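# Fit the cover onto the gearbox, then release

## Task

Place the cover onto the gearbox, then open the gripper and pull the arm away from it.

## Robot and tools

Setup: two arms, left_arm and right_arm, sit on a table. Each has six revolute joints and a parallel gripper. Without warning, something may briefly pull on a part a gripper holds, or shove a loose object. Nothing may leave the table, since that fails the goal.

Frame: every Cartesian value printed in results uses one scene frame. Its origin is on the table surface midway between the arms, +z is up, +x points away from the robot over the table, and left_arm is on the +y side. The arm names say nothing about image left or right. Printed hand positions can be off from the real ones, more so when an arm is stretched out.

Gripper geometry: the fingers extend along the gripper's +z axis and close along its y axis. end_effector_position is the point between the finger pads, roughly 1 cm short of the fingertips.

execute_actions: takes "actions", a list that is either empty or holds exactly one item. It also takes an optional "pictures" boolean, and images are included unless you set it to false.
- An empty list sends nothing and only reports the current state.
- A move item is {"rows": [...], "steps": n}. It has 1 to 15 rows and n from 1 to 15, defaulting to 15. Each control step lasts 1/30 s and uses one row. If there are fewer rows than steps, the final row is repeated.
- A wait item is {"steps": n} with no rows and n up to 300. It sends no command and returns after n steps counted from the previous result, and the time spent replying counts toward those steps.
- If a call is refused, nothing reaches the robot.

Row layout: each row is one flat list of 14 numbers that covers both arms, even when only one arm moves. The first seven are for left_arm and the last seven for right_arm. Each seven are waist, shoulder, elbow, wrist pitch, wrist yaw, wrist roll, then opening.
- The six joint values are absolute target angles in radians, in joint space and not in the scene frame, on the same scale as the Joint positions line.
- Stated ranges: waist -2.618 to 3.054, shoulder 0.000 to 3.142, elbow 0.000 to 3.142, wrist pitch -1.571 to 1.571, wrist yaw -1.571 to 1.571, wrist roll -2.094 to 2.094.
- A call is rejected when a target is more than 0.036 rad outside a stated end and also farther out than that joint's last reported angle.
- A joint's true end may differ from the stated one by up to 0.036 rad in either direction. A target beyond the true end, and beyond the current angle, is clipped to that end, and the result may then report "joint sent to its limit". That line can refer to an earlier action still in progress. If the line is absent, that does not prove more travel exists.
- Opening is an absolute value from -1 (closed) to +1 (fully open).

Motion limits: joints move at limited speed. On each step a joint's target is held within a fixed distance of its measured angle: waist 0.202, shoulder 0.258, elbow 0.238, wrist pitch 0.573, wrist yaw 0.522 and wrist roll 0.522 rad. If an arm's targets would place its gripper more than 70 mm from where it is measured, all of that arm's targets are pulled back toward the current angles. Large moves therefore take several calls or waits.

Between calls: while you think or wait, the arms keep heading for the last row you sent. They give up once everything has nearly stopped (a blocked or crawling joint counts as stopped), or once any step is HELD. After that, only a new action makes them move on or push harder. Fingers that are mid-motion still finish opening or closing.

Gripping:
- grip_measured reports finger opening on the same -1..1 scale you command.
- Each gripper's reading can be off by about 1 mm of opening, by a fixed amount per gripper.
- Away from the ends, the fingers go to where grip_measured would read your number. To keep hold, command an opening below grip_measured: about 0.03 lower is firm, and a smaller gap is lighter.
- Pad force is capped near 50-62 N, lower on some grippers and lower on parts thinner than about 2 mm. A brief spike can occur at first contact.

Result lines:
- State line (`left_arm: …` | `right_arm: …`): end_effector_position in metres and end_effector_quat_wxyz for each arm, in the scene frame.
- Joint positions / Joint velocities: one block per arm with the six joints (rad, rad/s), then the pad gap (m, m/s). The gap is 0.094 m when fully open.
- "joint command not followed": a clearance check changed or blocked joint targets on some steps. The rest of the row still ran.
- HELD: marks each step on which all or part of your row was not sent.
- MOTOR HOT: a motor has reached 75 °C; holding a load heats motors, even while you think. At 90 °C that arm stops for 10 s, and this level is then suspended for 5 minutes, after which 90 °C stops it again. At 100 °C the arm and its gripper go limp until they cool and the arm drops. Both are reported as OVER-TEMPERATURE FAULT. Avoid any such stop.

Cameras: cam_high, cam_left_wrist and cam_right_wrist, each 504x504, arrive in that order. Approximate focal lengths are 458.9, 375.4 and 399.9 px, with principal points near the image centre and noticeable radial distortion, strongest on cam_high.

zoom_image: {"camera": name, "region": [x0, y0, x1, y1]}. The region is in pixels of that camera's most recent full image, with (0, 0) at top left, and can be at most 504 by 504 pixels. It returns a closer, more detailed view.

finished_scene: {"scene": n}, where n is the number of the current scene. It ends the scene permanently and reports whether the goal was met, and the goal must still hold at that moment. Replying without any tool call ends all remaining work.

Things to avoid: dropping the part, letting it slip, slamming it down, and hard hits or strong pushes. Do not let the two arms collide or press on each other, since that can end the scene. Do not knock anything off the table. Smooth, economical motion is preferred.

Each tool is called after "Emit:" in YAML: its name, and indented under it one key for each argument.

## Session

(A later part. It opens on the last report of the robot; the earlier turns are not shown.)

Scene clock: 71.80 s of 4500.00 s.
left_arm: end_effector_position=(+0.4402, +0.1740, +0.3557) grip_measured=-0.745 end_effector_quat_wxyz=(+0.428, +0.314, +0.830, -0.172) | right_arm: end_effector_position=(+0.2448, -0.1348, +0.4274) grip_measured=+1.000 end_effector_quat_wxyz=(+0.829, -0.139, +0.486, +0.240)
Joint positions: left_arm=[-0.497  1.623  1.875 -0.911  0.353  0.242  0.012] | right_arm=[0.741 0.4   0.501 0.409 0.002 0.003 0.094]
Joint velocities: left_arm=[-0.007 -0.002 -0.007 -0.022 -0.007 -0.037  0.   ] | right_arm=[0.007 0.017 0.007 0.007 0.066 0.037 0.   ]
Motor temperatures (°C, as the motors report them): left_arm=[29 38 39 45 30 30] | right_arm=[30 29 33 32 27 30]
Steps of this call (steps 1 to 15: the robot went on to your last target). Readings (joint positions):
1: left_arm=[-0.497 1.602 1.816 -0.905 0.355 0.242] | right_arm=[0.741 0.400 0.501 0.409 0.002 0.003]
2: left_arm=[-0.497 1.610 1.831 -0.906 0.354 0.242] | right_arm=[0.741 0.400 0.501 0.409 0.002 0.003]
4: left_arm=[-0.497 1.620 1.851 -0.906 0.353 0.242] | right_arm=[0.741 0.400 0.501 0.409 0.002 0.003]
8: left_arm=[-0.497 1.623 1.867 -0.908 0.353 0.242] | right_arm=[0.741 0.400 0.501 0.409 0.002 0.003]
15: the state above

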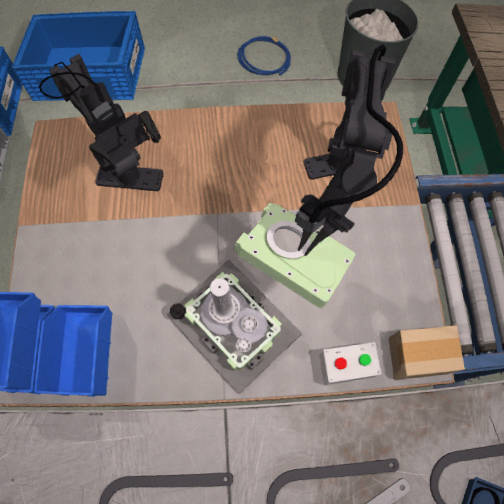

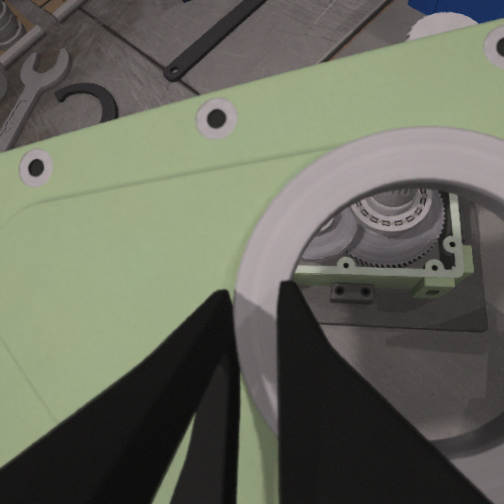

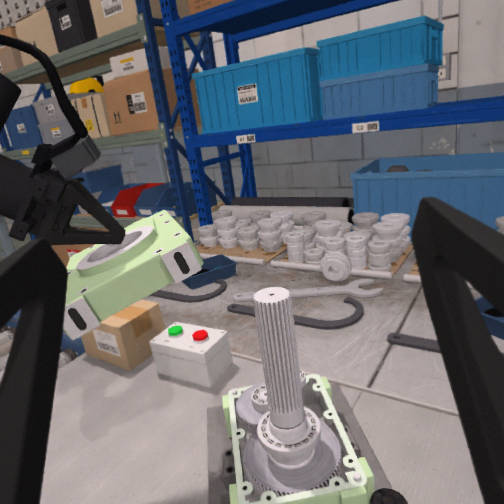

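Emit:
execute_actions:
  actions:
    - {"rows":[[-0.51,1.575,1.93,-0.74,0.41,0.25,-0.8,0.76,0.45,0.65,0.2,0,0,0.5],[-0.525,1.575,1.93,-0.74,0.41,0.25,-0.8,0.79,0.5,0.8,0,0.05,0,0],[-0.54,1.575,1.93,-0.74,0.41,0.25,-0.8,0.82,0.55,0.95,-0.2,0.1,0,-0.2],[-0.555,1.575,1.93,-0.74,0.41,0.25,-0.8,0.85,0.6,1.1,-0.4,0.15,0,-0.2],[-0.57,1.575,1.93,-0.74,0.41,0.25,-0.8,0.88,0.68,1.25,-0.6,0.2,0,-0.2],[-0.585,1.575,1.93,-0.74,0.41,0.25,-0.8,0.91,0.76,1.4,-0.8,0.25,0,-0.2],[-0.6,1.575,1.93,-0.74,0.41,0.25,-0.8,0.94,0.84,1.5,-0.9,0.3,0,-0.2],[-0.615,1.575,1.93,-0.74,0.41,0.25,-0.8,0.97,0.92,1.6,-1.0,0.35,0,-0.2],[-0.63,1.575,1.93,-0.74,0.41,0.25,-0.8,1.0,1.0,1.7,-1.1,0.4,0,-0.2],[-0.645,1.575,1.93,-0.74,0.41,0.25,-0.8,1.03,1.08,1.8,-1.2,0.4,0,-0.2],[-0.66,1.575,1.93,-0.74,0.41,0.25,-0.8,1.06,1.16,1.9,-1.3,0.4,-0.04,-0.2],[-0.675,1.575,1.93,-0.74,0.41,0.25,-0.8,1.09,1.24,2.0,-1.3,0.4,-0.04,-0.2],[-0.69,1.575,1.93,-0.74,0.41,0.25,-0.8,1.12,1.32,2.1,-1.3,0.4,-0.04,-0.2],[-0.69,1.575,1.93,-0.74,0.41,0.25,-0.8,1.15,1.4,2.2,-1.3,0.4,-0.04,-0.2],[-0.69,1.575,1.93,-0.74,0.41,0.25,-0.8,1.17,1.5,2.3,-1.3,0.41,-0.045,-0.2]],"steps":15}
  pictures: false

Emit:
execute_actions:
  actions:
    - {"steps":20}
  pictures: false

Emit:
execute_actions:
  actions:
    - {"rows":[[-0.69,1.575,1.93,-0.74,0.41,0.25,-0.8,1.17,1.55,2.32,-1.3,0.41,-0.045,-0.2],[-0.69,1.575,1.93,-0.74,0.41,0.25,-0.8,1.17,1.6,2.34,-1.3,0.41,-0.045,-0.2],[-0.69,1.575,1.93,-0.74,0.41,0.25,-0.8,1.17,1.65,2.36,-1.3,0.41,-0.045,-0.2],[-0.69,1.575,1.93,-0.74,0.41,0.25,-0.8,1.17,1.7,2.36,-1.3,0.41,-0.045,-0.2],[-0.69,1.575,1.93,-0.74,0.41,0.25,-0.8,1.17,1.74,2.36,-1.3,0.41,-0.045,-0.2]],"steps":15}

Scene clock: 76.77 s of 4500.00 s.
left_arm: end_effector_position=(+0.3963, +0.1021, +0.3553) grip_measured=-0.745 end_effector_quat_wxyz=(+0.408, +0.395, +0.795, -0.213) | right_arm: end_effector_position=(+0.3104, -0.0053, +0.3530) grip_measured=-0.198 end_effector_quat_wxyz=(+0.448, -0.345, +0.824, +0.043)
Joint positions: left_arm=[-0.682  1.623  1.875 -0.915  0.363  0.252  0.012] | right_arm=[ 1.117  1.335  1.629 -0.982  0.354 -0.022  0.038]
Joint velocities: left_arm=[-0.276 -0.012  0.002 -0.007  0.11  -0.007 -0.001] | right_arm=[ 0.755  2.479  2.337 -2.249  0.33  -0.11   0.001]
Motor temperatures (°C, as the motors report them): left_arm=[29 38 40 47 30 30] | right_arm=[30 29 33 32 27 30]
Steps of this call (steps 1 to 15: the robot went on to your last target; steps 16 to 90: nothing new was sent; then 1.47 s passed at rest; steps 91 to 105: all 15 steps of this action). Readings (joint positions):
91: left_arm=[-0.497 1.623 1.875 -0.915 0.353 0.243] | right_arm=[0.743 0.403 0.518 0.376 0.003 0.003]
92: left_arm=[-0.499 1.623 1.875 -0.915 0.353 0.245] | right_arm=[0.752 0.422 0.566 0.298 0.009 0.003]
94: left_arm=[-0.510 1.623 1.875 -0.915 0.348 0.248] | right_arm=[0.796 0.500 0.715 0.104 0.047 0.003]
98: left_arm=[-0.569 1.623 1.875 -0.915 0.343 0.251] | right_arm=[0.913 0.749 1.051 -0.299 0.181 0.003]
105: the state above

Scene clock: 77.43 s of 4500.00 s.
left_arm: end_effector_position=(+0.3960, +0.1010, +0.3531) grip_measured=-0.747 end_effector_quat_wxyz=(+0.406, +0.398, +0.795, -0.209) | right_arm: end_effector_position=(+0.2906, -0.0178, +0.4918) grip_measured=-0.198 end_effector_quat_wxyz=(+0.532, -0.321, +0.780, +0.081)
Joint positions: left_arm=[-0.688  1.626  1.875 -0.919  0.355  0.258  0.012] | right_arm=[ 1.167  1.487  2.286 -1.275  0.403 -0.04   0.038]
Joint velocities: left_arm=[ 0.007 -0.007  0.007 -0.007 -0.095 -0.022  0.001] | right_arm=[-0.007  0.066  0.007 -0.095 -0.022 -0.051  0.   ]
Motor temperatures (°C, as the motors report them): left_arm=[29 38 40 47 30 30] | right_arm=[30 30 33 32 27 30]
Steps of this call (steps 1 to 20: the robot went on to your last target). Readings (joint positions):
1: left_arm=[-0.689 1.623 1.875 -0.915 0.369 0.252] | right_arm=[1.139 1.414 1.705 -1.043 0.362 -0.026]
2: left_arm=[-0.692 1.623 1.875 -0.916 0.357 0.253] | right_arm=[1.155 1.477 1.775 -1.109 0.376 -0.028]
4: left_arm=[-0.688 1.625 1.875 -0.918 0.342 0.258] | right_arm=[1.166 1.554 1.893 -1.184 0.378 -0.033]
8: left_arm=[-0.688 1.626 1.875 -0.918 0.352 0.258] | right_arm=[1.167 1.569 2.083 -1.234 0.382 -0.037]
20: the state above

Scene clock: 77.93 s of 4500.00 s.
left_arm: end_effector_position=(+0.3959, +0.1009, +0.3531) grip_measured=-0.747 end_effector_quat_wxyz=(+0.406, +0.398, +0.795, -0.209) | right_arm: end_effector_position=(+0.3415, +0.0595, +0.3991) grip_measured=-0.198 end_effector_quat_wxyz=(+0.436, -0.371, +0.820, +0.017)
Joint positions: left_arm=[-0.688  1.626  1.875 -0.919  0.355  0.258  0.012] | right_arm=[ 1.167  1.79   2.348 -1.297  0.403 -0.041  0.038]
Joint velocities: left_arm=[-0.007 -0.012 -0.002  0.037 -0.066  0.051  0.   ] | right_arm=[-0.007 -0.183 -0.007  0.007 -0.022 -0.007 -0.   ]
Motor temperatures (°C, as the motors report them): left_arm=[29 38 40 48 30 30] | right_arm=[30 30 33 32 27 30]
Steps of this call (steps 1 to 15: all 15 steps of this action). Readings (joint positions):
1: left_arm=[-0.688 1.626 1.875 -0.919 0.355 0.258] | right_arm=[1.167 1.494 2.288 -1.280 0.404 -0.040]
2: left_arm=[-0.688 1.626 1.875 -0.919 0.355 0.258] | right_arm=[1.167 1.508 2.298 -1.286 0.404 -0.040]
4: left_arm=[-0.688 1.626 1.875 -0.919 0.355 0.258] | right_arm=[1.167 1.563 2.334 -1.289 0.407 -0.040]
8: left_arm=[-0.688 1.626 1.875 -0.919 0.355 0.258] | right_arm=[1.167 1.707 2.348 -1.284 0.407 -0.040]
15: the state above

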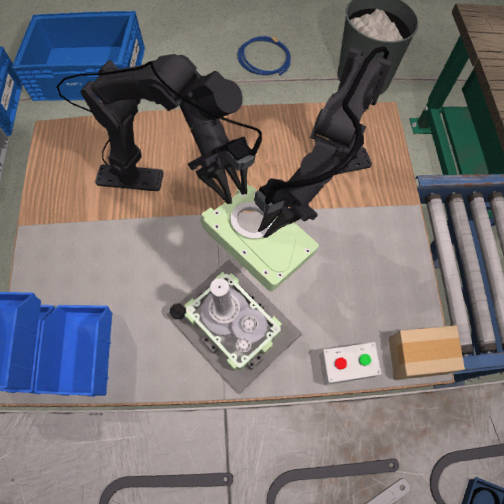

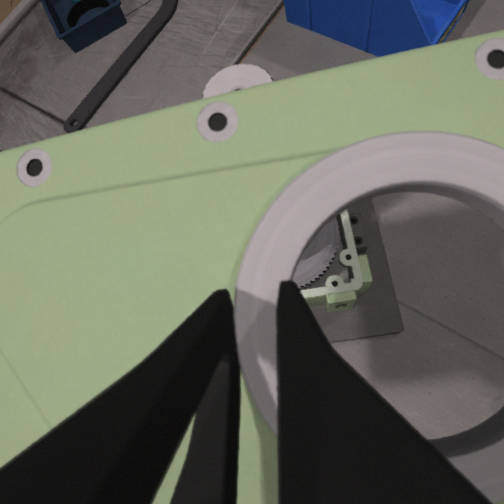

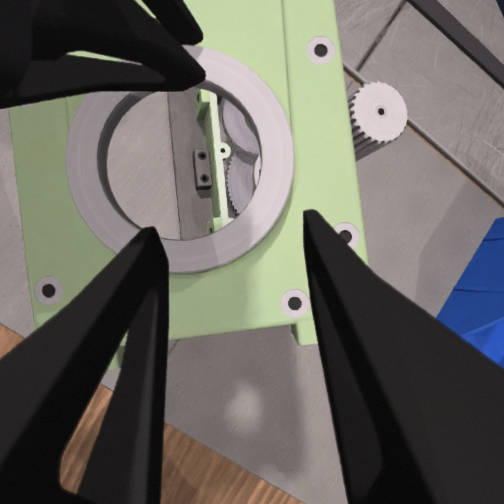

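Emit:
execute_actions:
  actions:
    - {"rows":[[-0.69,1.575,1.93,-0.74,0.41,0.25,-0.8,1.14,1.75,2.36,-1.3,0.39,-0.045,-0.2],[-0.69,1.575,1.93,-0.74,0.41,0.25,-0.8,1.12,1.75,2.36,-1.3,0.39,-0.045,-0.2],[-0.69,1.575,1.93,-0.74,0.41,0.25,-0.8,1.1,1.76,2.36,-1.3,0.39,-0.045,-0.2],[-0.69,1.575,1.93,-0.74,0.41,0.25,-0.8,1.08,1.77,2.36,-1.3,0.39,-0.045,-0.2],[-0.69,1.575,1.93,-0.74,0.41,0.25,-0.8,1.07,1.78,2.36,-1.3,0.39,-0.045,-0.2],[-0.69,1.575,1.93,-0.74,0.41,0.25,-0.8,1.07,1.79,2.36,-1.3,0.39,-0.045,-0.2]],"steps":15}

Scene clock: 80.90 s of 4500.00 s.
left_arm: end_effector_position=(+0.3959, +0.1009, +0.3531) grip_measured=-0.747 end_effector_quat_wxyz=(+0.406, +0.398, +0.795, -0.209) | right_arm: end_effector_position=(+0.3700, +0.0317, +0.3980) grip_measured=-0.198 end_effector_quat_wxyz=(+0.434, -0.334, +0.837, +0.002)
Joint positions: left_arm=[-0.688  1.626  1.875 -0.919  0.355  0.258  0.012] | right_arm=[ 1.069  1.791  2.348 -1.297  0.39  -0.042  0.038]
Joint velocities: left_arm=[-0.002 -0.007  0.012  0.037 -0.022 -0.007 -0.001] | right_arm=[-0.007 -0.012 -0.007 -0.037 -0.007 -0.007 -0.   ]
Motor temperatures (°C, as the motors report them): left_arm=[29 38 40 49 30 30] | right_arm=[30 30 33 32 27 30]
Steps of this call (steps 1 to 30: the robot went on to your last target; steps 31 to 74: nothing new was sent; steps 75 to 89: all 15 steps of this action). Readings (joint positions):
75: left_arm=[-0.688 1.626 1.875 -0.919 0.355 0.258] | right_arm=[1.165 1.759 2.348 -1.297 0.400 -0.041]
76: left_arm=[-0.688 1.626 1.875 -0.919 0.355 0.258] | right_arm=[1.158 1.759 2.348 -1.297 0.396 -0.041]
78: left_arm=[-0.688 1.626 1.875 -0.919 0.355 0.258] | right_arm=[1.129 1.759 2.348 -1.297 0.390 -0.042]
82: left_arm=[-0.688 1.626 1.875 -0.919 0.355 0.258] | right_arm=[1.071 1.769 2.348 -1.297 0.391 -0.042]
89: the state above

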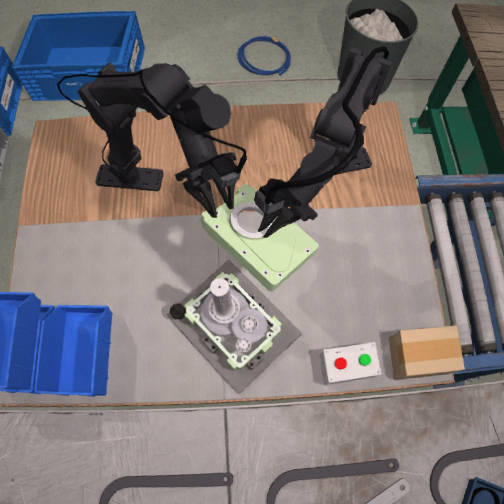

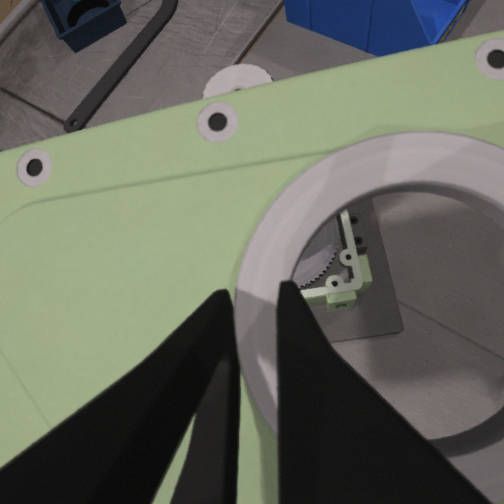

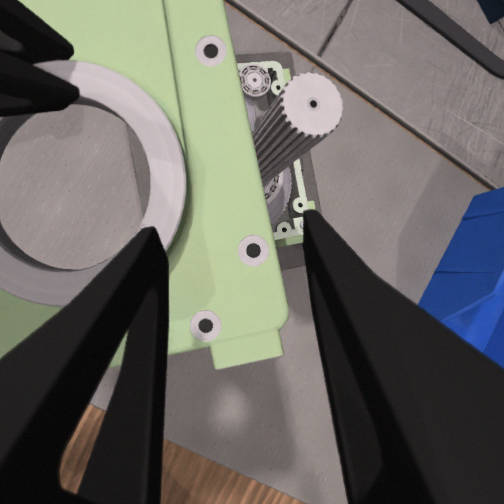

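Emit:
execute_actions:
  actions:
    - {"rows":[[-0.69,1.575,1.93,-0.74,0.41,0.25,-0.8,1.075,1.77,2.33,-1.25,0.39,-0.045,-0.25],[-0.69,1.575,1.93,-0.74,0.41,0.25,-0.8,1.08,1.76,2.3,-1.21,0.39,-0.045,-0.25],[-0.69,1.575,1.93,-0.74,0.41,0.25,-0.8,1.08,1.76,2.27,-1.18,0.39,-0.045,-0.25],[-0.69,1.575,1.93,-0.74,0.41,0.25,-0.8,1.08,1.76,2.24,-1.15,0.39,-0.045,-0.25],[-0.69,1.575,1.93,-0.74,0.41,0.25,-0.8,1.08,1.76,2.21,-1.12,0.39,-0.045,-0.25],[-0.69,1.575,1.93,-0.74,0.41,0.25,-0.8,1.08,1.76,2.18,-1.09,0.39,-0.045,-0.25],[-0.69,1.575,1.93,-0.74,0.41,0.25,-0.8,1.08,1.76,2.15,-1.07,0.39,-0.045,-0.25],[-0.69,1.575,1.93,-0.74,0.41,0.25,-0.8,1.08,1.76,2.12,-1.06,0.39,-0.045,-0.25]],"steps":15}
  pictures: false

Emit:
execute_actions:
  actions:
    - {"steps":8}

Scene clock: 83.37 s of 4500.00 s.
left_arm: end_effector_position=(+0.3957, +0.1007, +0.3523) grip_measured=-0.747 end_effector_quat_wxyz=(+0.405, +0.399, +0.795, -0.210) | right_arm: end_effector_position=(+0.3862, +0.0573, +0.3577) grip_measured=-0.248 end_effector_quat_wxyz=(+0.431, -0.338, +0.837, +0.004)
Joint positions: left_arm=[-0.688  1.627  1.875 -0.921  0.357  0.259  0.012] | right_arm=[ 1.075  1.779  2.128 -1.094  0.385 -0.041  0.035]
Joint velocities: left_arm=[-0.007 -0.002 -0.002  0.051  0.037 -0.051 -0.   ] | right_arm=[ 0.002  0.002 -0.002  0.095 -0.007 -0.007  0.   ]
Motor temperatures (°C, as the motors report them): left_arm=[29 39 40 50 30 30] | right_arm=[30 31 33 32 27 30]
Steps of this call (steps 1 to 15: the robot went on to your last target; steps 16 to 59: nothing new was sent; steps 60 to 74: all 15 steps of this action). Readings (joint positions):
60: left_arm=[-0.688 1.626 1.875 -0.919 0.355 0.258] | right_arm=[1.069 1.791 2.348 -1.295 0.390 -0.042]
61: left_arm=[-0.688 1.626 1.875 -0.919 0.355 0.258] | right_arm=[1.069 1.789 2.342 -1.284 0.390 -0.042]
63: left_arm=[-0.688 1.626 1.875 -0.919 0.355 0.258] | right_arm=[1.069 1.779 2.306 -1.244 0.390 -0.042]
67: left_arm=[-0.688 1.626 1.875 -0.919 0.355 0.258] | right_arm=[1.069 1.769 2.195 -1.152 0.390 -0.042]
74: the state above

Scene clock: 83.63 s of 4500.00 s.
left_arm: end_effector_position=(+0.3957, +0.1006, +0.3524) grip_measured=-0.747 end_effector_quat_wxyz=(+0.405, +0.400, +0.795, -0.210) | right_arm: end_effector_position=(+0.3876, +0.0590, +0.3600) grip_measured=-0.248 end_effector_quat_wxyz=(+0.437, -0.336, +0.835, +0.007)
Joint positions: left_arm=[-0.688  1.627  1.875 -0.92   0.358  0.259  0.012] | right_arm=[ 1.075  1.779  2.128 -1.08   0.385 -0.041  0.035]
Joint velocities: left_arm=[-0.027  0.002 -0.002 -0.037 -0.037 -0.007  0.001] | right_arm=[-0.007 -0.007  0.012  0.007  0.022  0.007 -0.   ]
Motor temperatures (°C, as the motors report them): left_arm=[29 39 40 50 30 30] | right_arm=[30 31 33 32 27 30]
Steps of this call (steps 1 to 8: the robot went on to your last target). Readings (joint positions):
1: left_arm=[-0.688 1.627 1.875 -0.920 0.358 0.259] | right_arm=[1.075 1.779 2.128 -1.089 0.385 -0.041]
2: left_arm=[-0.688 1.627 1.875 -0.920 0.358 0.259] | right_arm=[1.075 1.779 2.128 -1.086 0.385 -0.041]
4: left_arm=[-0.688 1.627 1.875 -0.920 0.358 0.259] | right_arm=[1.075 1.779 2.128 -1.084 0.385 -0.041]
8: the state above

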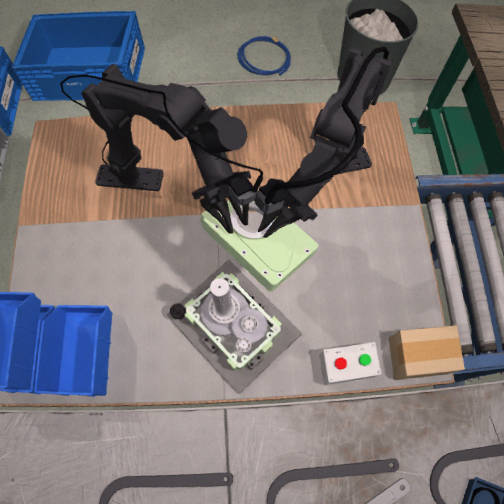

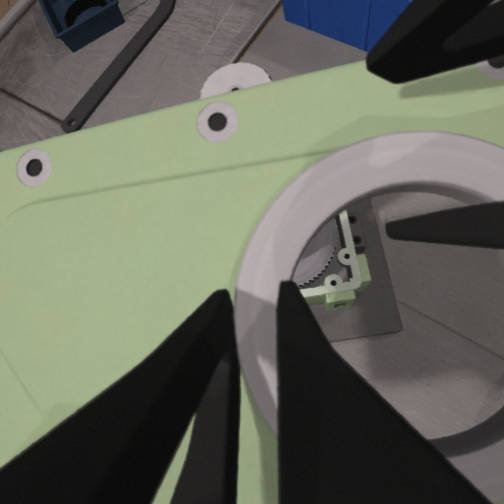

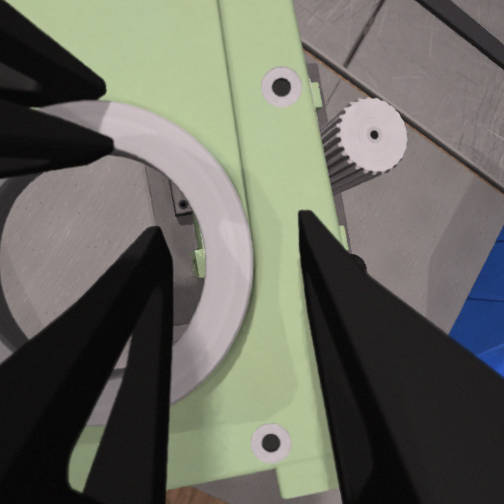

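Emit:
execute_actions:
  actions:
    - {"rows":[[-0.69,1.575,1.93,-0.74,0.41,0.25,-0.8,1.07,1.745,2.1,-1.05,0.39,-0.045,-0.35],[-0.69,1.575,1.93,-0.74,0.41,0.25,-0.8,1.065,1.735,2.08,-1.035,0.39,-0.045,-0.35],[-0.69,1.575,1.93,-0.74,0.41,0.25,-0.8,1.06,1.73,2.06,-1.025,0.39,-0.045,-0.35],[-0.69,1.575,1.93,-0.74,0.41,0.25,-0.8,1.06,1.725,2.04,-1.015,0.39,-0.045,-0.35],[-0.69,1.575,1.93,-0.74,0.41,0.25,-0.8,1.06,1.718,2.02,-1.005,0.39,-0.045,-0.35],[-0.69,1.575,1.93,-0.74,0.41,0.25,-0.8,1.06,1.712,2.0,-0.995,0.39,-0.045,-0.35]],"steps":15}

Scene clock: 85.33 s of 4500.00 s.
left_arm: end_effector_position=(+0.3959, +0.1004, +0.3490) grip_measured=-0.747 end_effector_quat_wxyz=(+0.400, +0.400, +0.798, -0.210) | right_arm: end_effector_position=(+0.3894, +0.0591, +0.3511) grip_measured=-0.348 end_effector_quat_wxyz=(+0.444, -0.331, +0.832, +0.012)
Joint positions: left_arm=[-0.688  1.633  1.875 -0.926  0.358  0.261  0.012] | right_arm=[ 1.071  1.738  2.021 -0.994  0.382 -0.041  0.031]
Joint velocities: left_arm=[ 0.002  0.022 -0.002 -0.081 -0.051 -0.022 -0.002] | right_arm=[-0.012  0.002 -0.022  0.051 -0.007 -0.037  0.001]
Motor temperatures (°C, as the motors report them): left_arm=[29 39 40 50 30 30] | right_arm=[30 31 33 32 27 30]
Steps of this call (steps 1 to 30: the robot went on to your last target; steps 31 to 36: nothing new was sent; steps 37 to 51: all 15 steps of this action). Readings (joint positions):
37: left_arm=[-0.688 1.627 1.875 -0.920 0.358 0.259] | right_arm=[1.075 1.779 2.127 -1.077 0.385 -0.041]
38: left_arm=[-0.688 1.627 1.875 -0.920 0.358 0.259] | right_arm=[1.075 1.775 2.119 -1.070 0.385 -0.041]
40: left_arm=[-0.688 1.627 1.875 -0.920 0.358 0.259] | right_arm=[1.073 1.763 2.089 -1.054 0.385 -0.041]
44: left_arm=[-0.688 1.630 1.875 -0.924 0.358 0.261] | right_arm=[1.071 1.740 2.031 -1.009 0.382 -0.041]
51: the state above

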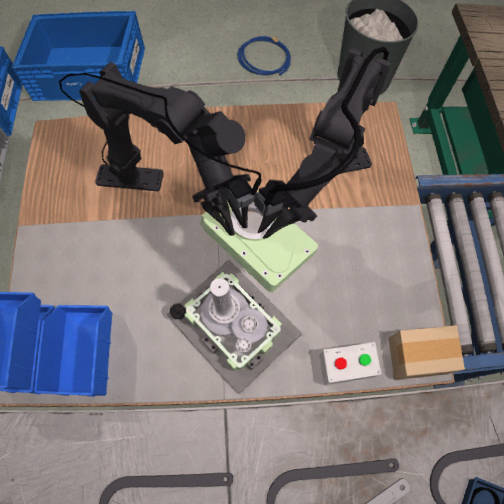

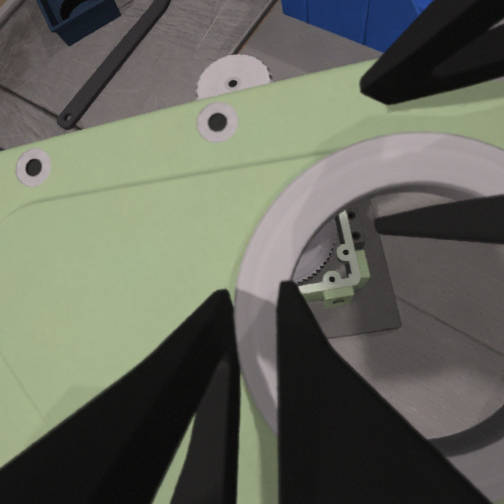

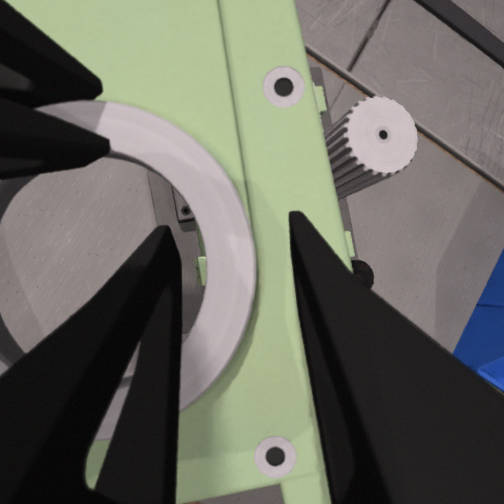

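Emit:
execute_actions:
  actions:
    - {"rows":[[-0.69,1.575,1.93,-0.74,0.41,0.25,-0.8,1.07,1.72,2.02,-0.995,0.385,-0.045,-0.45],[-0.69,1.575,1.93,-0.74,0.41,0.25,-0.8,1.07,1.72,2.02,-0.995,0.385,-0.045,-0.5],[-0.69,1.575,1.93,-0.74,0.41,0.25,-0.8,1.07,1.72,2.02,-0.995,0.385,-0.045,-0.55],[-0.69,1.575,1.93,-0.74,0.41,0.25,-0.8,1.07,1.72,2.02,-0.995,0.385,-0.045,-0.6],[-0.69,1.575,1.93,-0.74,0.41,0.25,-0.8,1.07,1.72,2.02,-0.995,0.385,-0.045,-0.64],[-0.69,1.575,1.93,-0.74,0.41,0.25,-0.8,1.07,1.72,2.02,-0.995,0.385,-0.045,-0.68],[-0.69,1.575,1.93,-0.74,0.41,0.25,-0.8,1.07,1.72,2.02,-0.995,0.385,-0.045,-0.71],[-0.69,1.575,1.93,-0.74,0.41,0.25,-0.8,1.07,1.72,2.02,-0.995,0.385,-0.045,-0.74],[-0.69,1.575,1.93,-0.74,0.41,0.25,-0.8,1.07,1.72,2.02,-0.995,0.385,-0.045,-0.77],[-0.69,1.575,1.93,-0.74,0.41,0.25,-0.8,1.07,1.72,2.02,-0.995,0.385,-0.045,-0.8]],"steps":15}

Scene clock: 86.87 s of 4500.00 s.
left_arm: end_effector_position=(+0.3956, +0.1006, +0.3486) grip_measured=-0.747 end_effector_quat_wxyz=(+0.399, +0.400, +0.798, -0.210) | right_arm: end_effector_position=(+0.3904, +0.0613, +0.3536) grip_measured=-0.748 end_effector_quat_wxyz=(+0.449, -0.327, +0.831, +0.018)
Joint positions: left_arm=[-0.688  1.633  1.875 -0.929  0.358  0.261  0.012] | right_arm=[ 1.071  1.738  2.021 -0.979  0.379 -0.035  0.012]
Joint velocities: left_arm=[ 0.002 -0.032 -0.022 -0.066  0.022 -0.007  0.   ] | right_arm=[ 0.007 -0.007 -0.007 -0.066 -0.037  0.007 -0.001]
Motor temperatures (°C, as the motors report them): left_arm=[29 39 40 51 30 30] | right_arm=[30 31 33 32 27 30]
Steps of this call (steps 1 to 15: the robot went on to your last target; steps 16 to 31: nothing new was sent; steps 32 to 46: all 15 steps of this action). Readings (joint positions):
32: left_arm=[-0.688 1.633 1.875 -0.926 0.358 0.261] | right_arm=[1.071 1.738 2.021 -0.993 0.381 -0.041]
33: left_arm=[-0.688 1.633 1.875 -0.926 0.358 0.261] | right_arm=[1.071 1.738 2.021 -0.991 0.380 -0.041]
35: left_arm=[-0.688 1.633 1.875 -0.926 0.358 0.261] | right_arm=[1.071 1.738 2.021 -0.988 0.376 -0.041]
39: left_arm=[-0.688 1.633 1.875 -0.928 0.358 0.261] | right_arm=[1.071 1.738 2.021 -0.982 0.375 -0.039]
46: the state above

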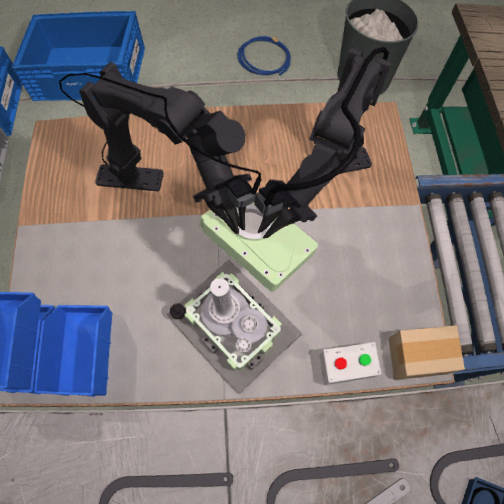

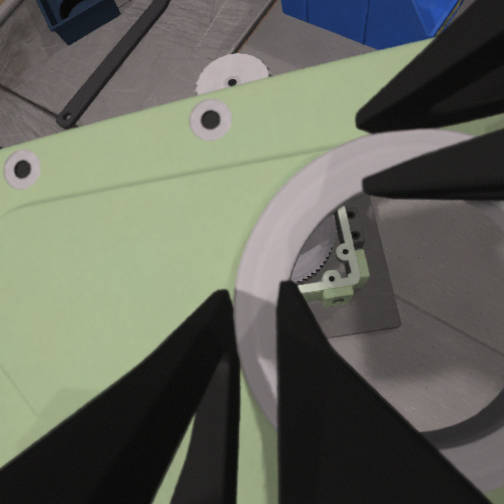

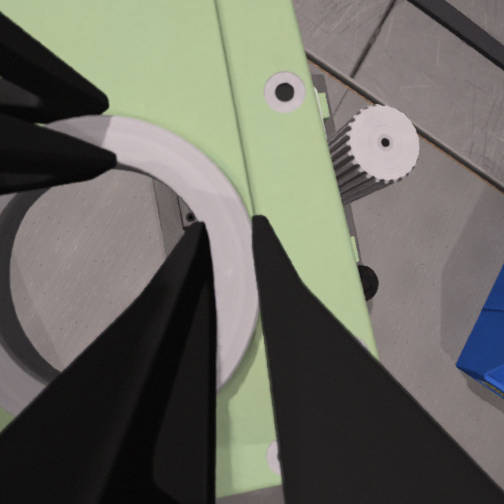

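Emit:
execute_actions:
  actions:
    - {"rows":[[-0.69,1.575,1.93,-0.74,0.41,0.255,-0.8,1.07,1.715,2.03,-0.97,0.385,-0.04,-0.8],[-0.69,1.575,1.93,-0.75,0.41,0.255,-0.8,1.07,1.71,2.04,-0.95,0.39,-0.04,-0.8],[-0.69,1.58,1.93,-0.77,0.4,0.255,-0.8,1.07,1.705,2.05,-0.93,0.39,-0.04,-0.8],[-0.69,1.58,1.93,-0.79,0.4,0.255,-0.8,1.07,1.7,2.06,-0.91,0.395,-0.04,-0.8],[-0.69,1.585,1.93,-0.81,0.39,0.255,-0.8,1.07,1.695,2.07,-0.89,0.4,-0.04,-0.8],[-0.69,1.59,1.93,-0.83,0.39,0.255,-0.8,1.07,1.695,2.07,-0.89,0.4,-0.04,-0.8],[-0.69,1.605,1.948,-0.833,0.39,0.255,-0.8,1.057,1.697,2.07,-0.886,0.39,-0.048,-0.8],[-0.691,1.62,1.966,-0.836,0.39,0.255,-0.8,1.046,1.699,2.07,-0.882,0.382,-0.055,-0.8],[-0.692,1.635,1.984,-0.839,0.39,0.255,-0.8,1.035,1.7,2.071,-0.879,0.373,-0.062,-0.8],[-0.693,1.65,2.0,-0.842,0.39,0.255,-0.8,1.024,1.702,2.071,-0.876,0.364,-0.069,-0.8],[-0.694,1.665,2.018,-0.845,0.39,0.255,-0.8,1.013,1.704,2.072,-0.872,0.355,-0.076,-0.8],[-0.694,1.68,2.035,-0.848,0.39,0.255,-0.8,1.002,1.706,2.072,-0.869,0.346,-0.083,-0.8],[-0.695,1.695,2.052,-0.851,0.39,0.255,-0.8,0.991,1.707,2.073,-0.865,0.338,-0.09,-0.8],[-0.696,1.71,2.07,-0.854,0.39,0.255,-0.8,0.98,1.709,2.073,-0.862,0.329,-0.097,-0.8],[-0.697,1.725,2.087,-0.857,0.39,0.255,-0.8,0.969,1.711,2.074,-0.858,0.32,-0.104,-0.8]],"steps":15}
  pictures: false

Emit:
execute_actions:
  actions:
    - {"rows":[[-0.698,1.74,2.105,-0.86,0.39,0.255,-0.8,0.958,1.713,2.075,-0.855,0.311,-0.111,-0.8],[-0.698,1.755,2.122,-0.863,0.39,0.255,-0.8,0.947,1.714,2.075,-0.851,0.303,-0.118,-0.8],[-0.699,1.77,2.14,-0.866,0.39,0.255,-0.8,0.936,1.716,2.076,-0.848,0.294,-0.125,-0.8],[-0.7,1.785,2.157,-0.869,0.39,0.255,-0.8,0.925,1.718,2.076,-0.844,0.285,-0.132,-0.8],[-0.701,1.8,2.175,-0.872,0.39,0.255,-0.8,0.914,1.72,2.077,-0.841,0.277,-0.139,-0.8],[-0.702,1.816,2.192,-0.875,0.39,0.255,-0.8,0.903,1.721,2.077,-0.837,0.268,-0.146,-0.8],[-0.702,1.832,2.21,-0.878,0.39,0.255,-0.8,0.892,1.723,2.078,-0.834,0.259,-0.153,-0.8],[-0.703,1.848,2.227,-0.881,0.39,0.255,-0.8,0.881,1.725,2.078,-0.83,0.251,-0.16,-0.8],[-0.704,1.864,2.245,-0.884,0.39,0.255,-0.8,0.87,1.727,2.079,-0.827,0.242,-0.167,-0.8],[-0.705,1.88,2.262,-0.887,0.39,0.255,-0.8,0.859,1.728,2.08,-0.823,0.233,-0.174,-0.8],[-0.705,1.895,2.28,-0.89,0.39,0.255,-0.8,0.848,1.73,2.08,-0.82,0.225,-0.18,-0.8]],"steps":15}
  pictures: false

Emit:
execute_actions:
  actions:
    - {"steps":10}

Scene clock: 94.73 s of 4500.00 s.
left_arm: end_effector_position=(+0.4162, +0.0897, +0.3510) grip_measured=-0.747 end_effector_quat_wxyz=(+0.400, +0.400, +0.798, -0.207) | right_arm: end_effector_position=(+0.4112, +0.0498, +0.3596) grip_measured=-0.748 end_effector_quat_wxyz=(+0.460, -0.317, +0.829, +0.026)
Joint positions: left_arm=[-0.689  1.731  1.997 -0.952  0.352  0.261  0.012] | right_arm=[ 1.002  1.738  2.021 -0.936  0.326 -0.068  0.012]
Joint velocities: left_arm=[-0.037  0.486  0.52  -0.007  0.022 -0.022  0.   ] | right_arm=[-0.349  0.012 -0.002  0.11  -0.256 -0.227 -0.001]
Motor temperatures (°C, as the motors report them): left_arm=[29 40 41 53 30 30] | right_arm=[30 33 33 32 27 30]
Steps of this call (steps 1 to 15: the robot went on to your last target; steps 16 to 90: nothing new was sent; then 4.37 s passed at rest; steps 91 to 105: all 15 steps of this action). Readings (joint positions):
91: left_arm=[-0.688 1.633 1.875 -0.929 0.358 0.261] | right_arm=[1.071 1.738 2.021 -0.978 0.379 -0.034]
92: left_arm=[-0.688 1.633 1.875 -0.929 0.358 0.261] | right_arm=[1.071 1.738 2.021 -0.977 0.379 -0.033]
94: left_arm=[-0.688 1.633 1.875 -0.929 0.354 0.261] | right_arm=[1.071 1.738 2.021 -0.971 0.379 -0.033]
98: left_arm=[-0.688 1.636 1.880 -0.933 0.348 0.261] | right_arm=[1.069 1.738 2.021 -0.964 0.377 -0.036]
105: the state above

Scene clock: 95.23 s of 4500.00 s.
left_arm: end_effector_position=(+0.4553, +0.0565, +0.3437) grip_measured=-0.747 end_effector_quat_wxyz=(+0.402, +0.407, +0.791, -0.217) | right_arm: end_effector_position=(+0.4508, +0.0171, +0.3542) grip_measured=-0.748 end_effector_quat_wxyz=(+0.457, -0.316, +0.831, +0.020)
Joint positions: left_arm=[-0.705  1.936  2.218 -0.955  0.365  0.259  0.012] | right_arm=[ 0.859  1.757  2.021 -0.903  0.221 -0.157  0.012]
Joint velocities: left_arm=[ 0.022  0.071 -0.032 -0.037 -0.007 -0.051  0.001] | right_arm=[-0.037  0.085  0.007  0.037 -0.037 -0.125 -0.   ]
Motor temperatures (°C, as the motors report them): left_arm=[29 40 41 53 30 30] | right_arm=[30 33 33 32 27 30]
Steps of this call (steps 1 to 15: all 15 steps of this action). Readings (joint positions):
1: left_arm=[-0.691 1.747 2.015 -0.952 0.354 0.261] | right_arm=[0.991 1.738 2.021 -0.934 0.317 -0.074]
2: left_arm=[-0.693 1.763 2.032 -0.952 0.356 0.261] | right_arm=[0.979 1.738 2.021 -0.932 0.310 -0.081]
4: left_arm=[-0.696 1.794 2.067 -0.952 0.359 0.261] | right_arm=[0.957 1.738 2.021 -0.928 0.294 -0.094]
8: left_arm=[-0.702 1.855 2.139 -0.954 0.364 0.261] | right_arm=[0.914 1.739 2.021 -0.918 0.263 -0.120]
15: the state above

Scene clock: 95.57 s of 4500.00 s.
left_arm: end_effector_position=(+0.4555, +0.0569, +0.3413) grip_measured=-0.747 end_effector_quat_wxyz=(+0.399, +0.406, +0.793, -0.216) | right_arm: end_effector_position=(+0.4514, +0.0179, +0.3517) grip_measured=-0.748 end_effector_quat_wxyz=(+0.454, -0.320, +0.831, +0.019)
Joint positions: left_arm=[-0.705  1.938  2.218 -0.96   0.362  0.257  0.012] | right_arm=[ 0.858  1.761  2.021 -0.904  0.218 -0.165  0.012]
Joint velocities: left_arm=[ 0.002 -0.017 -0.002 -0.007  0.007 -0.066  0.   ] | right_arm=[-0.007  0.012 -0.007  0.095  0.007 -0.037  0.   ]
Motor temperatures (°C, as the motors report them): left_arm=[29 40 41 53 30 30] | right_arm=[30 33 33 33 27 30]
Steps of this call (steps 1 to 10: the robot went on to your last target). Readings (joint positions):
1: left_arm=[-0.705 1.937 2.218 -0.956 0.365 0.258] | right_arm=[0.858 1.760 2.021 -0.904 0.220 -0.160]
2: left_arm=[-0.705 1.938 2.218 -0.958 0.364 0.258] | right_arm=[0.858 1.761 2.021 -0.904 0.220 -0.161]
4: left_arm=[-0.705 1.938 2.218 -0.960 0.362 0.258] | right_arm=[0.858 1.761 2.021 -0.904 0.218 -0.163]
8: left_arm=[-0.705 1.938 2.218 -0.960 0.362 0.257] | right_arm=[0.858 1.761 2.021 -0.904 0.218 -0.164]
10: the state above

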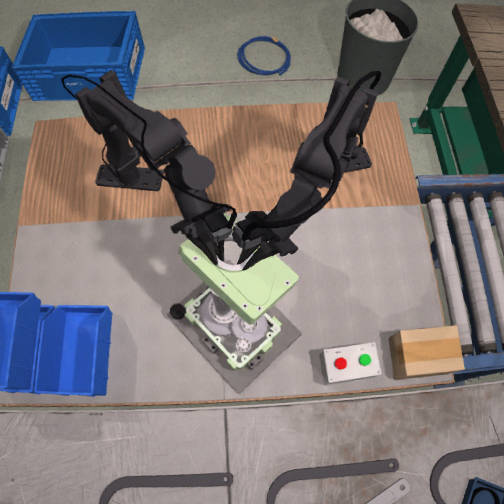

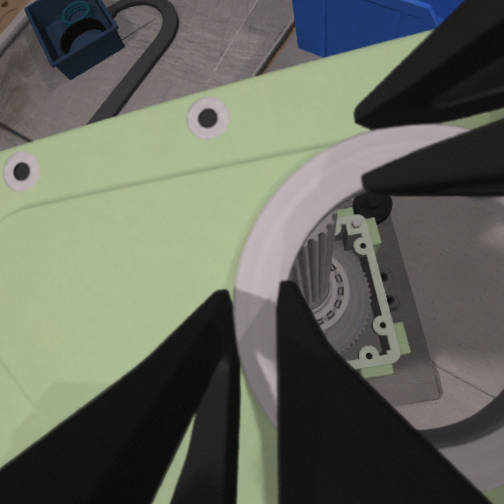

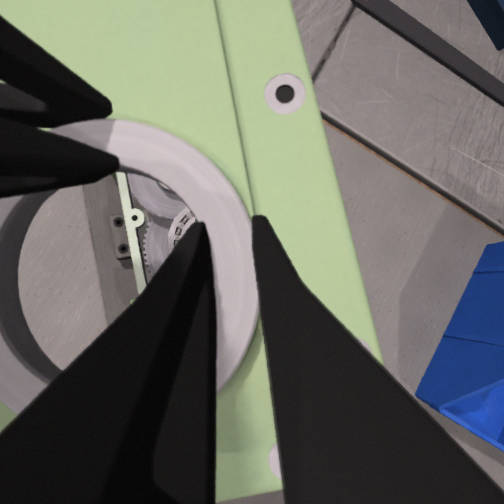

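Emit:
execute_actions:
  actions:
    - {"rows":[[-0.702,1.907,2.295,-0.891,0.392,0.256,-0.8,0.842,1.736,2.083,-0.816,0.22,-0.184,-0.8],[-0.699,1.92,2.31,-0.893,0.394,0.258,-0.8,0.835,1.742,2.087,-0.812,0.215,-0.188,-0.8],[-0.696,1.932,2.325,-0.894,0.396,0.259,-0.8,0.829,1.748,2.09,-0.808,0.21,-0.191,-0.8],[-0.693,1.945,2.34,-0.895,0.398,0.26,-0.8,0.823,1.754,2.093,-0.804,0.205,-0.195,-0.8],[-0.69,1.958,2.355,-0.897,0.4,0.262,-0.8,0.816,1.76,2.097,-0.8,0.2,-0.199,-0.8],[-0.688,1.971,2.37,-0.898,0.402,0.263,-0.8,0.81,1.766,2.1,-0.796,0.195,-0.203,-0.8],[-0.685,1.984,2.386,-0.899,0.404,0.264,-0.8,0.804,1.772,2.103,-0.792,0.19,-0.207,-0.8],[-0.682,1.997,2.402,-0.901,0.406,0.266,-0.8,0.797,1.778,2.107,-0.788,0.185,-0.21,-0.8],[-0.679,2.011,2.418,-0.902,0.408,0.267,-0.8,0.791,1.784,2.11,-0.784,0.18,-0.214,-0.8],[-0.676,2.025,2.435,-0.903,0.41,0.268,-0.8,0.785,1.79,2.113,-0.78,0.175,-0.218,-0.8],[-0.673,2.039,2.452,-0.905,0.412,0.27,-0.8,0.778,1.796,2.117,-0.776,0.17,-0.222,-0.8],[-0.67,2.053,2.469,-0.906,0.414,0.271,-0.8,0.772,1.802,2.12,-0.772,0.165,-0.226,-0.8],[-0.667,2.067,2.486,-0.907,0.416,0.272,-0.8,0.766,1.808,2.123,-0.768,0.16,-0.229,-0.8],[-0.665,2.081,2.503,-0.909,0.418,0.274,-0.8,0.759,1.814,2.127,-0.764,0.155,-0.233,-0.8],[-0.662,2.095,2.52,-0.91,0.42,0.275,-0.8,0.753,1.82,2.13,-0.76,0.15,-0.237,-0.8]],"steps":15}
  pictures: false

Emit:
execute_actions:
  actions:
    - {"steps":12}

Scene clock: 99.97 s of 4500.00 s.
left_arm: end_effector_position=(+0.4923, +0.0456, +0.3353) grip_measured=-0.747 end_effector_quat_wxyz=(+0.409, +0.404, +0.789, -0.217) | right_arm: end_effector_position=(+0.4880, +0.0060, +0.3449) grip_measured=-0.748 end_effector_quat_wxyz=(+0.459, -0.316, +0.830, +0.016)
Joint positions: left_arm=[-0.686  2.108  2.433 -0.987  0.378  0.265  0.012] | right_arm=[ 0.776  1.832  2.068 -0.862  0.163 -0.212  0.012]
Joint velocities: left_arm=[ 0.085  0.452  0.466 -0.095 -0.007  0.081 -0.001] | right_arm=[-0.154  0.217  0.061  0.139 -0.095 -0.11  -0.   ]
Motor temperatures (°C, as the motors report them): left_arm=[29 41 41 51 30 30] | right_arm=[30 34 34 34 27 31]
Steps of this call (steps 1 to 15: the robot went on to your last target; steps 16 to 90: nothing new was sent; then 0.90 s passed at rest; steps 91 to 105: all 15 steps of this action). Readings (joint positions):
91: left_arm=[-0.705 1.939 2.222 -0.963 0.362 0.257] | right_arm=[0.857 1.761 2.021 -0.904 0.217 -0.166]
92: left_arm=[-0.705 1.943 2.230 -0.968 0.362 0.257] | right_arm=[0.856 1.761 2.021 -0.904 0.215 -0.167]
94: left_arm=[-0.705 1.958 2.256 -0.977 0.362 0.257] | right_arm=[0.849 1.765 2.028 -0.903 0.207 -0.170]
98: left_arm=[-0.703 2.004 2.320 -0.979 0.363 0.257] | right_arm=[0.823 1.781 2.047 -0.894 0.192 -0.184]
105: the state above

Scene clock: 100.37 s of 4500.00 s.
left_arm: end_effector_position=(+0.5004, +0.0454, +0.3250) grip_measured=-0.747 end_effector_quat_wxyz=(+0.402, +0.403, +0.793, -0.217) | right_arm: end_effector_position=(+0.4965, +0.0062, +0.3348) grip_measured=-0.748 end_effector_quat_wxyz=(+0.452, -0.320, +0.832, +0.015)
Joint positions: left_arm=[-0.678  2.145  2.459 -0.993  0.383  0.269  0.012] | right_arm=[ 0.762  1.858  2.07  -0.853  0.149 -0.225  0.012]
Joint velocities: left_arm=[-0.002 -0.002  0.012 -0.007 -0.007  0.022  0.   ] | right_arm=[ 0.017 -0.007 -0.012 -0.007 -0.022  0.007  0.   ]
Motor temperatures (°C, as the motors report them): left_arm=[29 42 41 51 30 30] | right_arm=[30 34 34 34 27 31]
Steps of this call (steps 1 to 12: the robot went on to your last target). Readings (joint positions):
1: left_arm=[-0.683 2.121 2.446 -0.987 0.380 0.266] | right_arm=[0.770 1.839 2.070 -0.858 0.159 -0.215]
2: left_arm=[-0.682 2.131 2.452 -0.987 0.382 0.267] | right_arm=[0.766 1.845 2.070 -0.854 0.156 -0.218]
4: left_arm=[-0.679 2.141 2.456 -0.988 0.383 0.268] | right_arm=[0.762 1.853 2.070 -0.854 0.152 -0.221]
8: left_arm=[-0.678 2.145 2.456 -0.992 0.383 0.268] | right_arm=[0.762 1.858 2.070 -0.854 0.149 -0.224]
12: the state above

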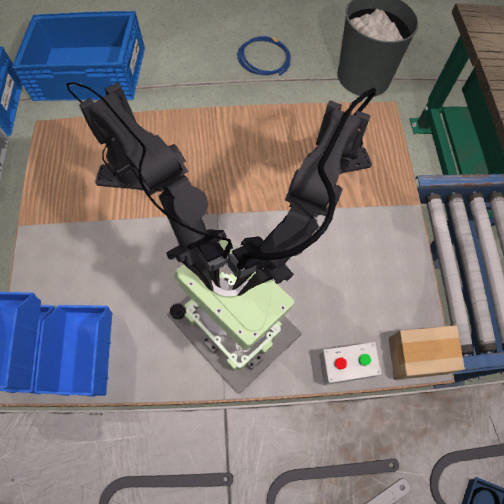

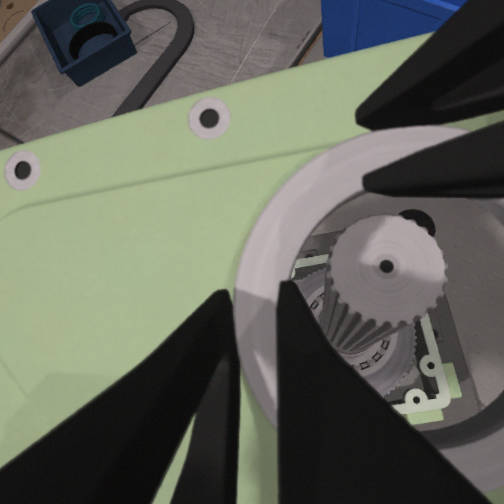

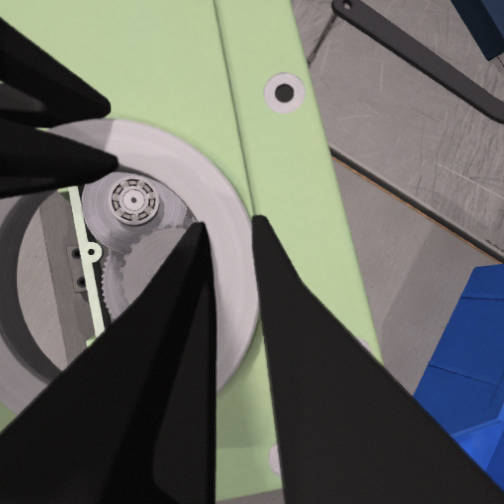

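Emit:
execute_actions:
  actions: []

Scene clock: 103.10 s of 4500.00 s.
left_arm: end_effector_position=(+0.5005, +0.0456, +0.3251) grip_measured=-0.747 end_effector_quat_wxyz=(+0.402, +0.403, +0.793, -0.217) | right_arm: end_effector_position=(+0.4966, +0.0064, +0.3350) grip_measured=-0.748 end_effector_quat_wxyz=(+0.453, -0.320, +0.832, +0.015)
Joint positions: left_arm=[-0.677  2.145  2.459 -0.994  0.383  0.269  0.012] | right_arm=[ 0.762  1.858  2.07  -0.851  0.148 -0.225  0.012]
Joint velocities: left_arm=[ 0.002 -0.007 -0.007 -0.022  0.037 -0.007  0.002] | right_arm=[ 0.002 -0.007 -0.022 -0.007  0.022 -0.066  0.001]
Motor temperatures (°C, as the motors report them): left_arm=[29 43 41 51 30 30] | right_arm=[30 34 35 34 27 31]
Steps of this call (steps 1 to 30: the robot went on to your last target; steps 31 to 82: nothing new was sent). Readings (joint positions):
1: left_arm=[-0.678 2.145 2.459 -0.994 0.383 0.269] | right_arm=[0.762 1.858 2.070 -0.852 0.148 -0.225]
2: left_arm=[-0.678 2.145 2.459 -0.994 0.383 0.269] | right_arm=[0.762 1.858 2.070 -0.852 0.148 -0.225]
4: left_arm=[-0.677 2.145 2.459 -0.994 0.383 0.269] | right_arm=[0.762 1.858 2.070 -0.851 0.148 -0.225]
8: left_arm=[-0.677 2.145 2.459 -0.994 0.383 0.269] | right_arm=[0.762 1.858 2.070 -0.851 0.148 -0.225]
82: the state above
All arms were judged still, so your last target was given up. Only a new action makes them travel on or press farther. Fingers that are still opening or closing keep moving.

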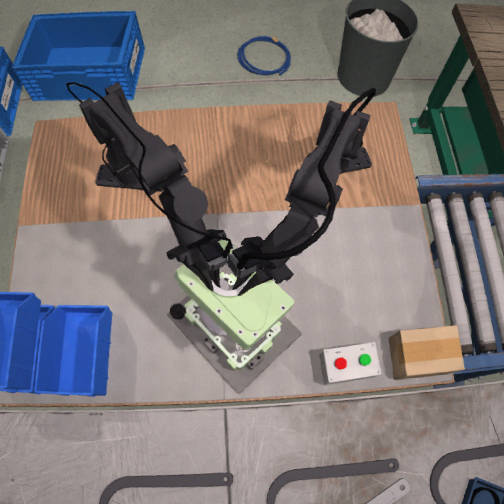

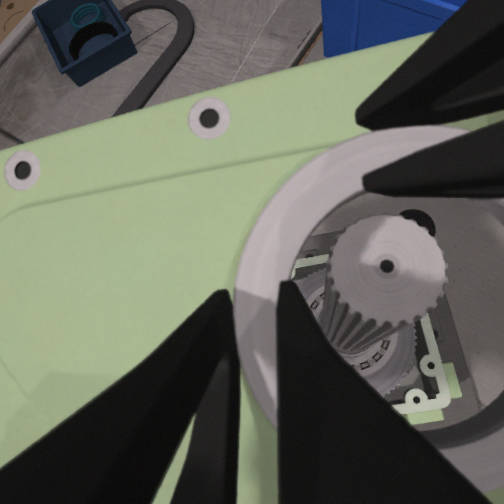

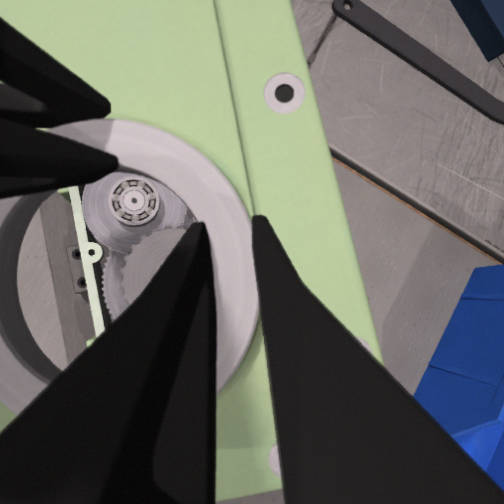

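Emit:
execute_actions:
  actions:
    - {"rows":[[-0.665,2.107,2.531,-0.909,0.42,0.275,-0.8,0.747,1.817,2.117,-0.75,0.15,-0.237,-0.8],[-0.668,2.119,2.543,-0.908,0.42,0.275,-0.8,0.741,1.813,2.103,-0.74,0.15,-0.237,-0.8],[-0.671,2.131,2.554,-0.907,0.42,0.275,-0.8,0.734,1.809,2.09,-0.73,0.15,-0.237,-0.8],[-0.674,2.143,2.566,-0.906,0.42,0.275,-0.8,0.727,1.805,2.076,-0.72,0.15,-0.237,-0.8],[-0.678,2.156,2.577,-0.906,0.42,0.275,-0.8,0.72,1.802,2.062,-0.71,0.15,-0.237,-0.8]],"steps":15}

Scene clock: 106.07 s of 4500.00 s.
left_arm: end_effector_position=(+0.5101, +0.0387, +0.3223) grip_measured=-0.747 end_effector_quat_wxyz=(+0.407, +0.405, +0.788, -0.221) | right_arm: end_effector_position=(+0.5059, -0.0009, +0.3332) grip_measured=-0.748 end_effector_quat_wxyz=(+0.458, -0.313, +0.832, +0.016)
Joint positions: left_arm=[-0.677  2.196  2.52  -0.989  0.393  0.269  0.012] | right_arm=[ 0.735  1.858  2.05  -0.817  0.132 -0.23   0.012]
Joint velocities: left_arm=[ 0.007  0.002 -0.007  0.051 -0.007 -0.007 -0.001] | right_arm=[-0.022 -0.012 -0.012 -0.051 -0.007  0.007 -0.   ]
Motor temperatures (°C, as the motors report them): left_arm=[29 44 41 50 30 30] | right_arm=[30 35 35 35 27 31]
Steps of this call (steps 1 to 74: nothing new was sent; steps 75 to 89: all 15 steps of this action). Readings (joint positions):
75: left_arm=[-0.677 2.145 2.459 -0.994 0.383 0.269] | right_arm=[0.762 1.858 2.070 -0.851 0.148 -0.225]
76: left_arm=[-0.677 2.147 2.465 -0.997 0.383 0.269] | right_arm=[0.761 1.858 2.070 -0.850 0.146 -0.225]
78: left_arm=[-0.677 2.161 2.487 -1.000 0.383 0.269] | right_arm=[0.755 1.858 2.070 -0.843 0.143 -0.226]
82: left_arm=[-0.677 2.188 2.519 -0.990 0.387 0.269] | right_arm=[0.738 1.858 2.059 -0.819 0.133 -0.229]
89: the state above

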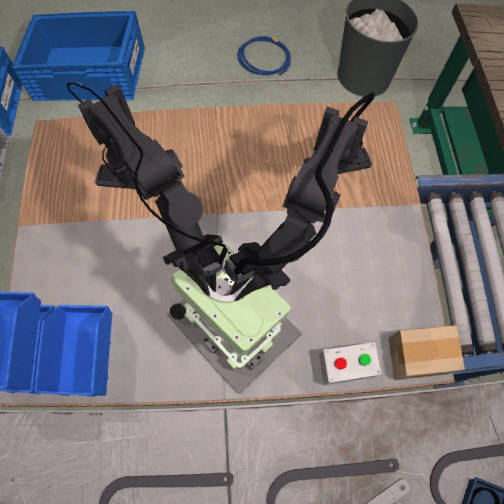

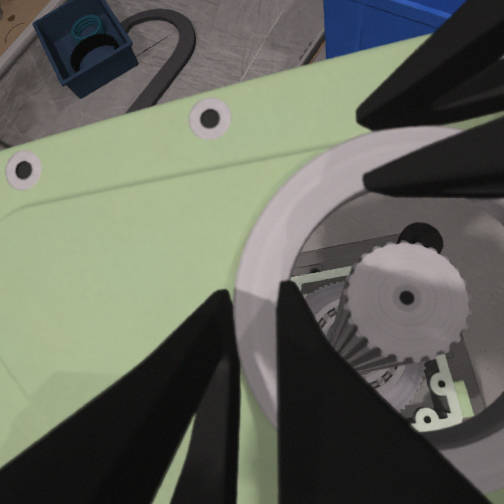

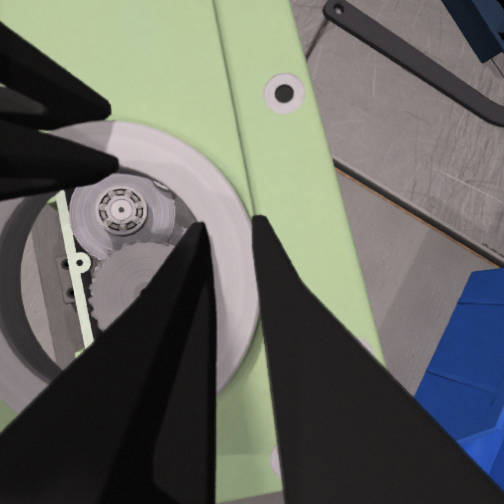

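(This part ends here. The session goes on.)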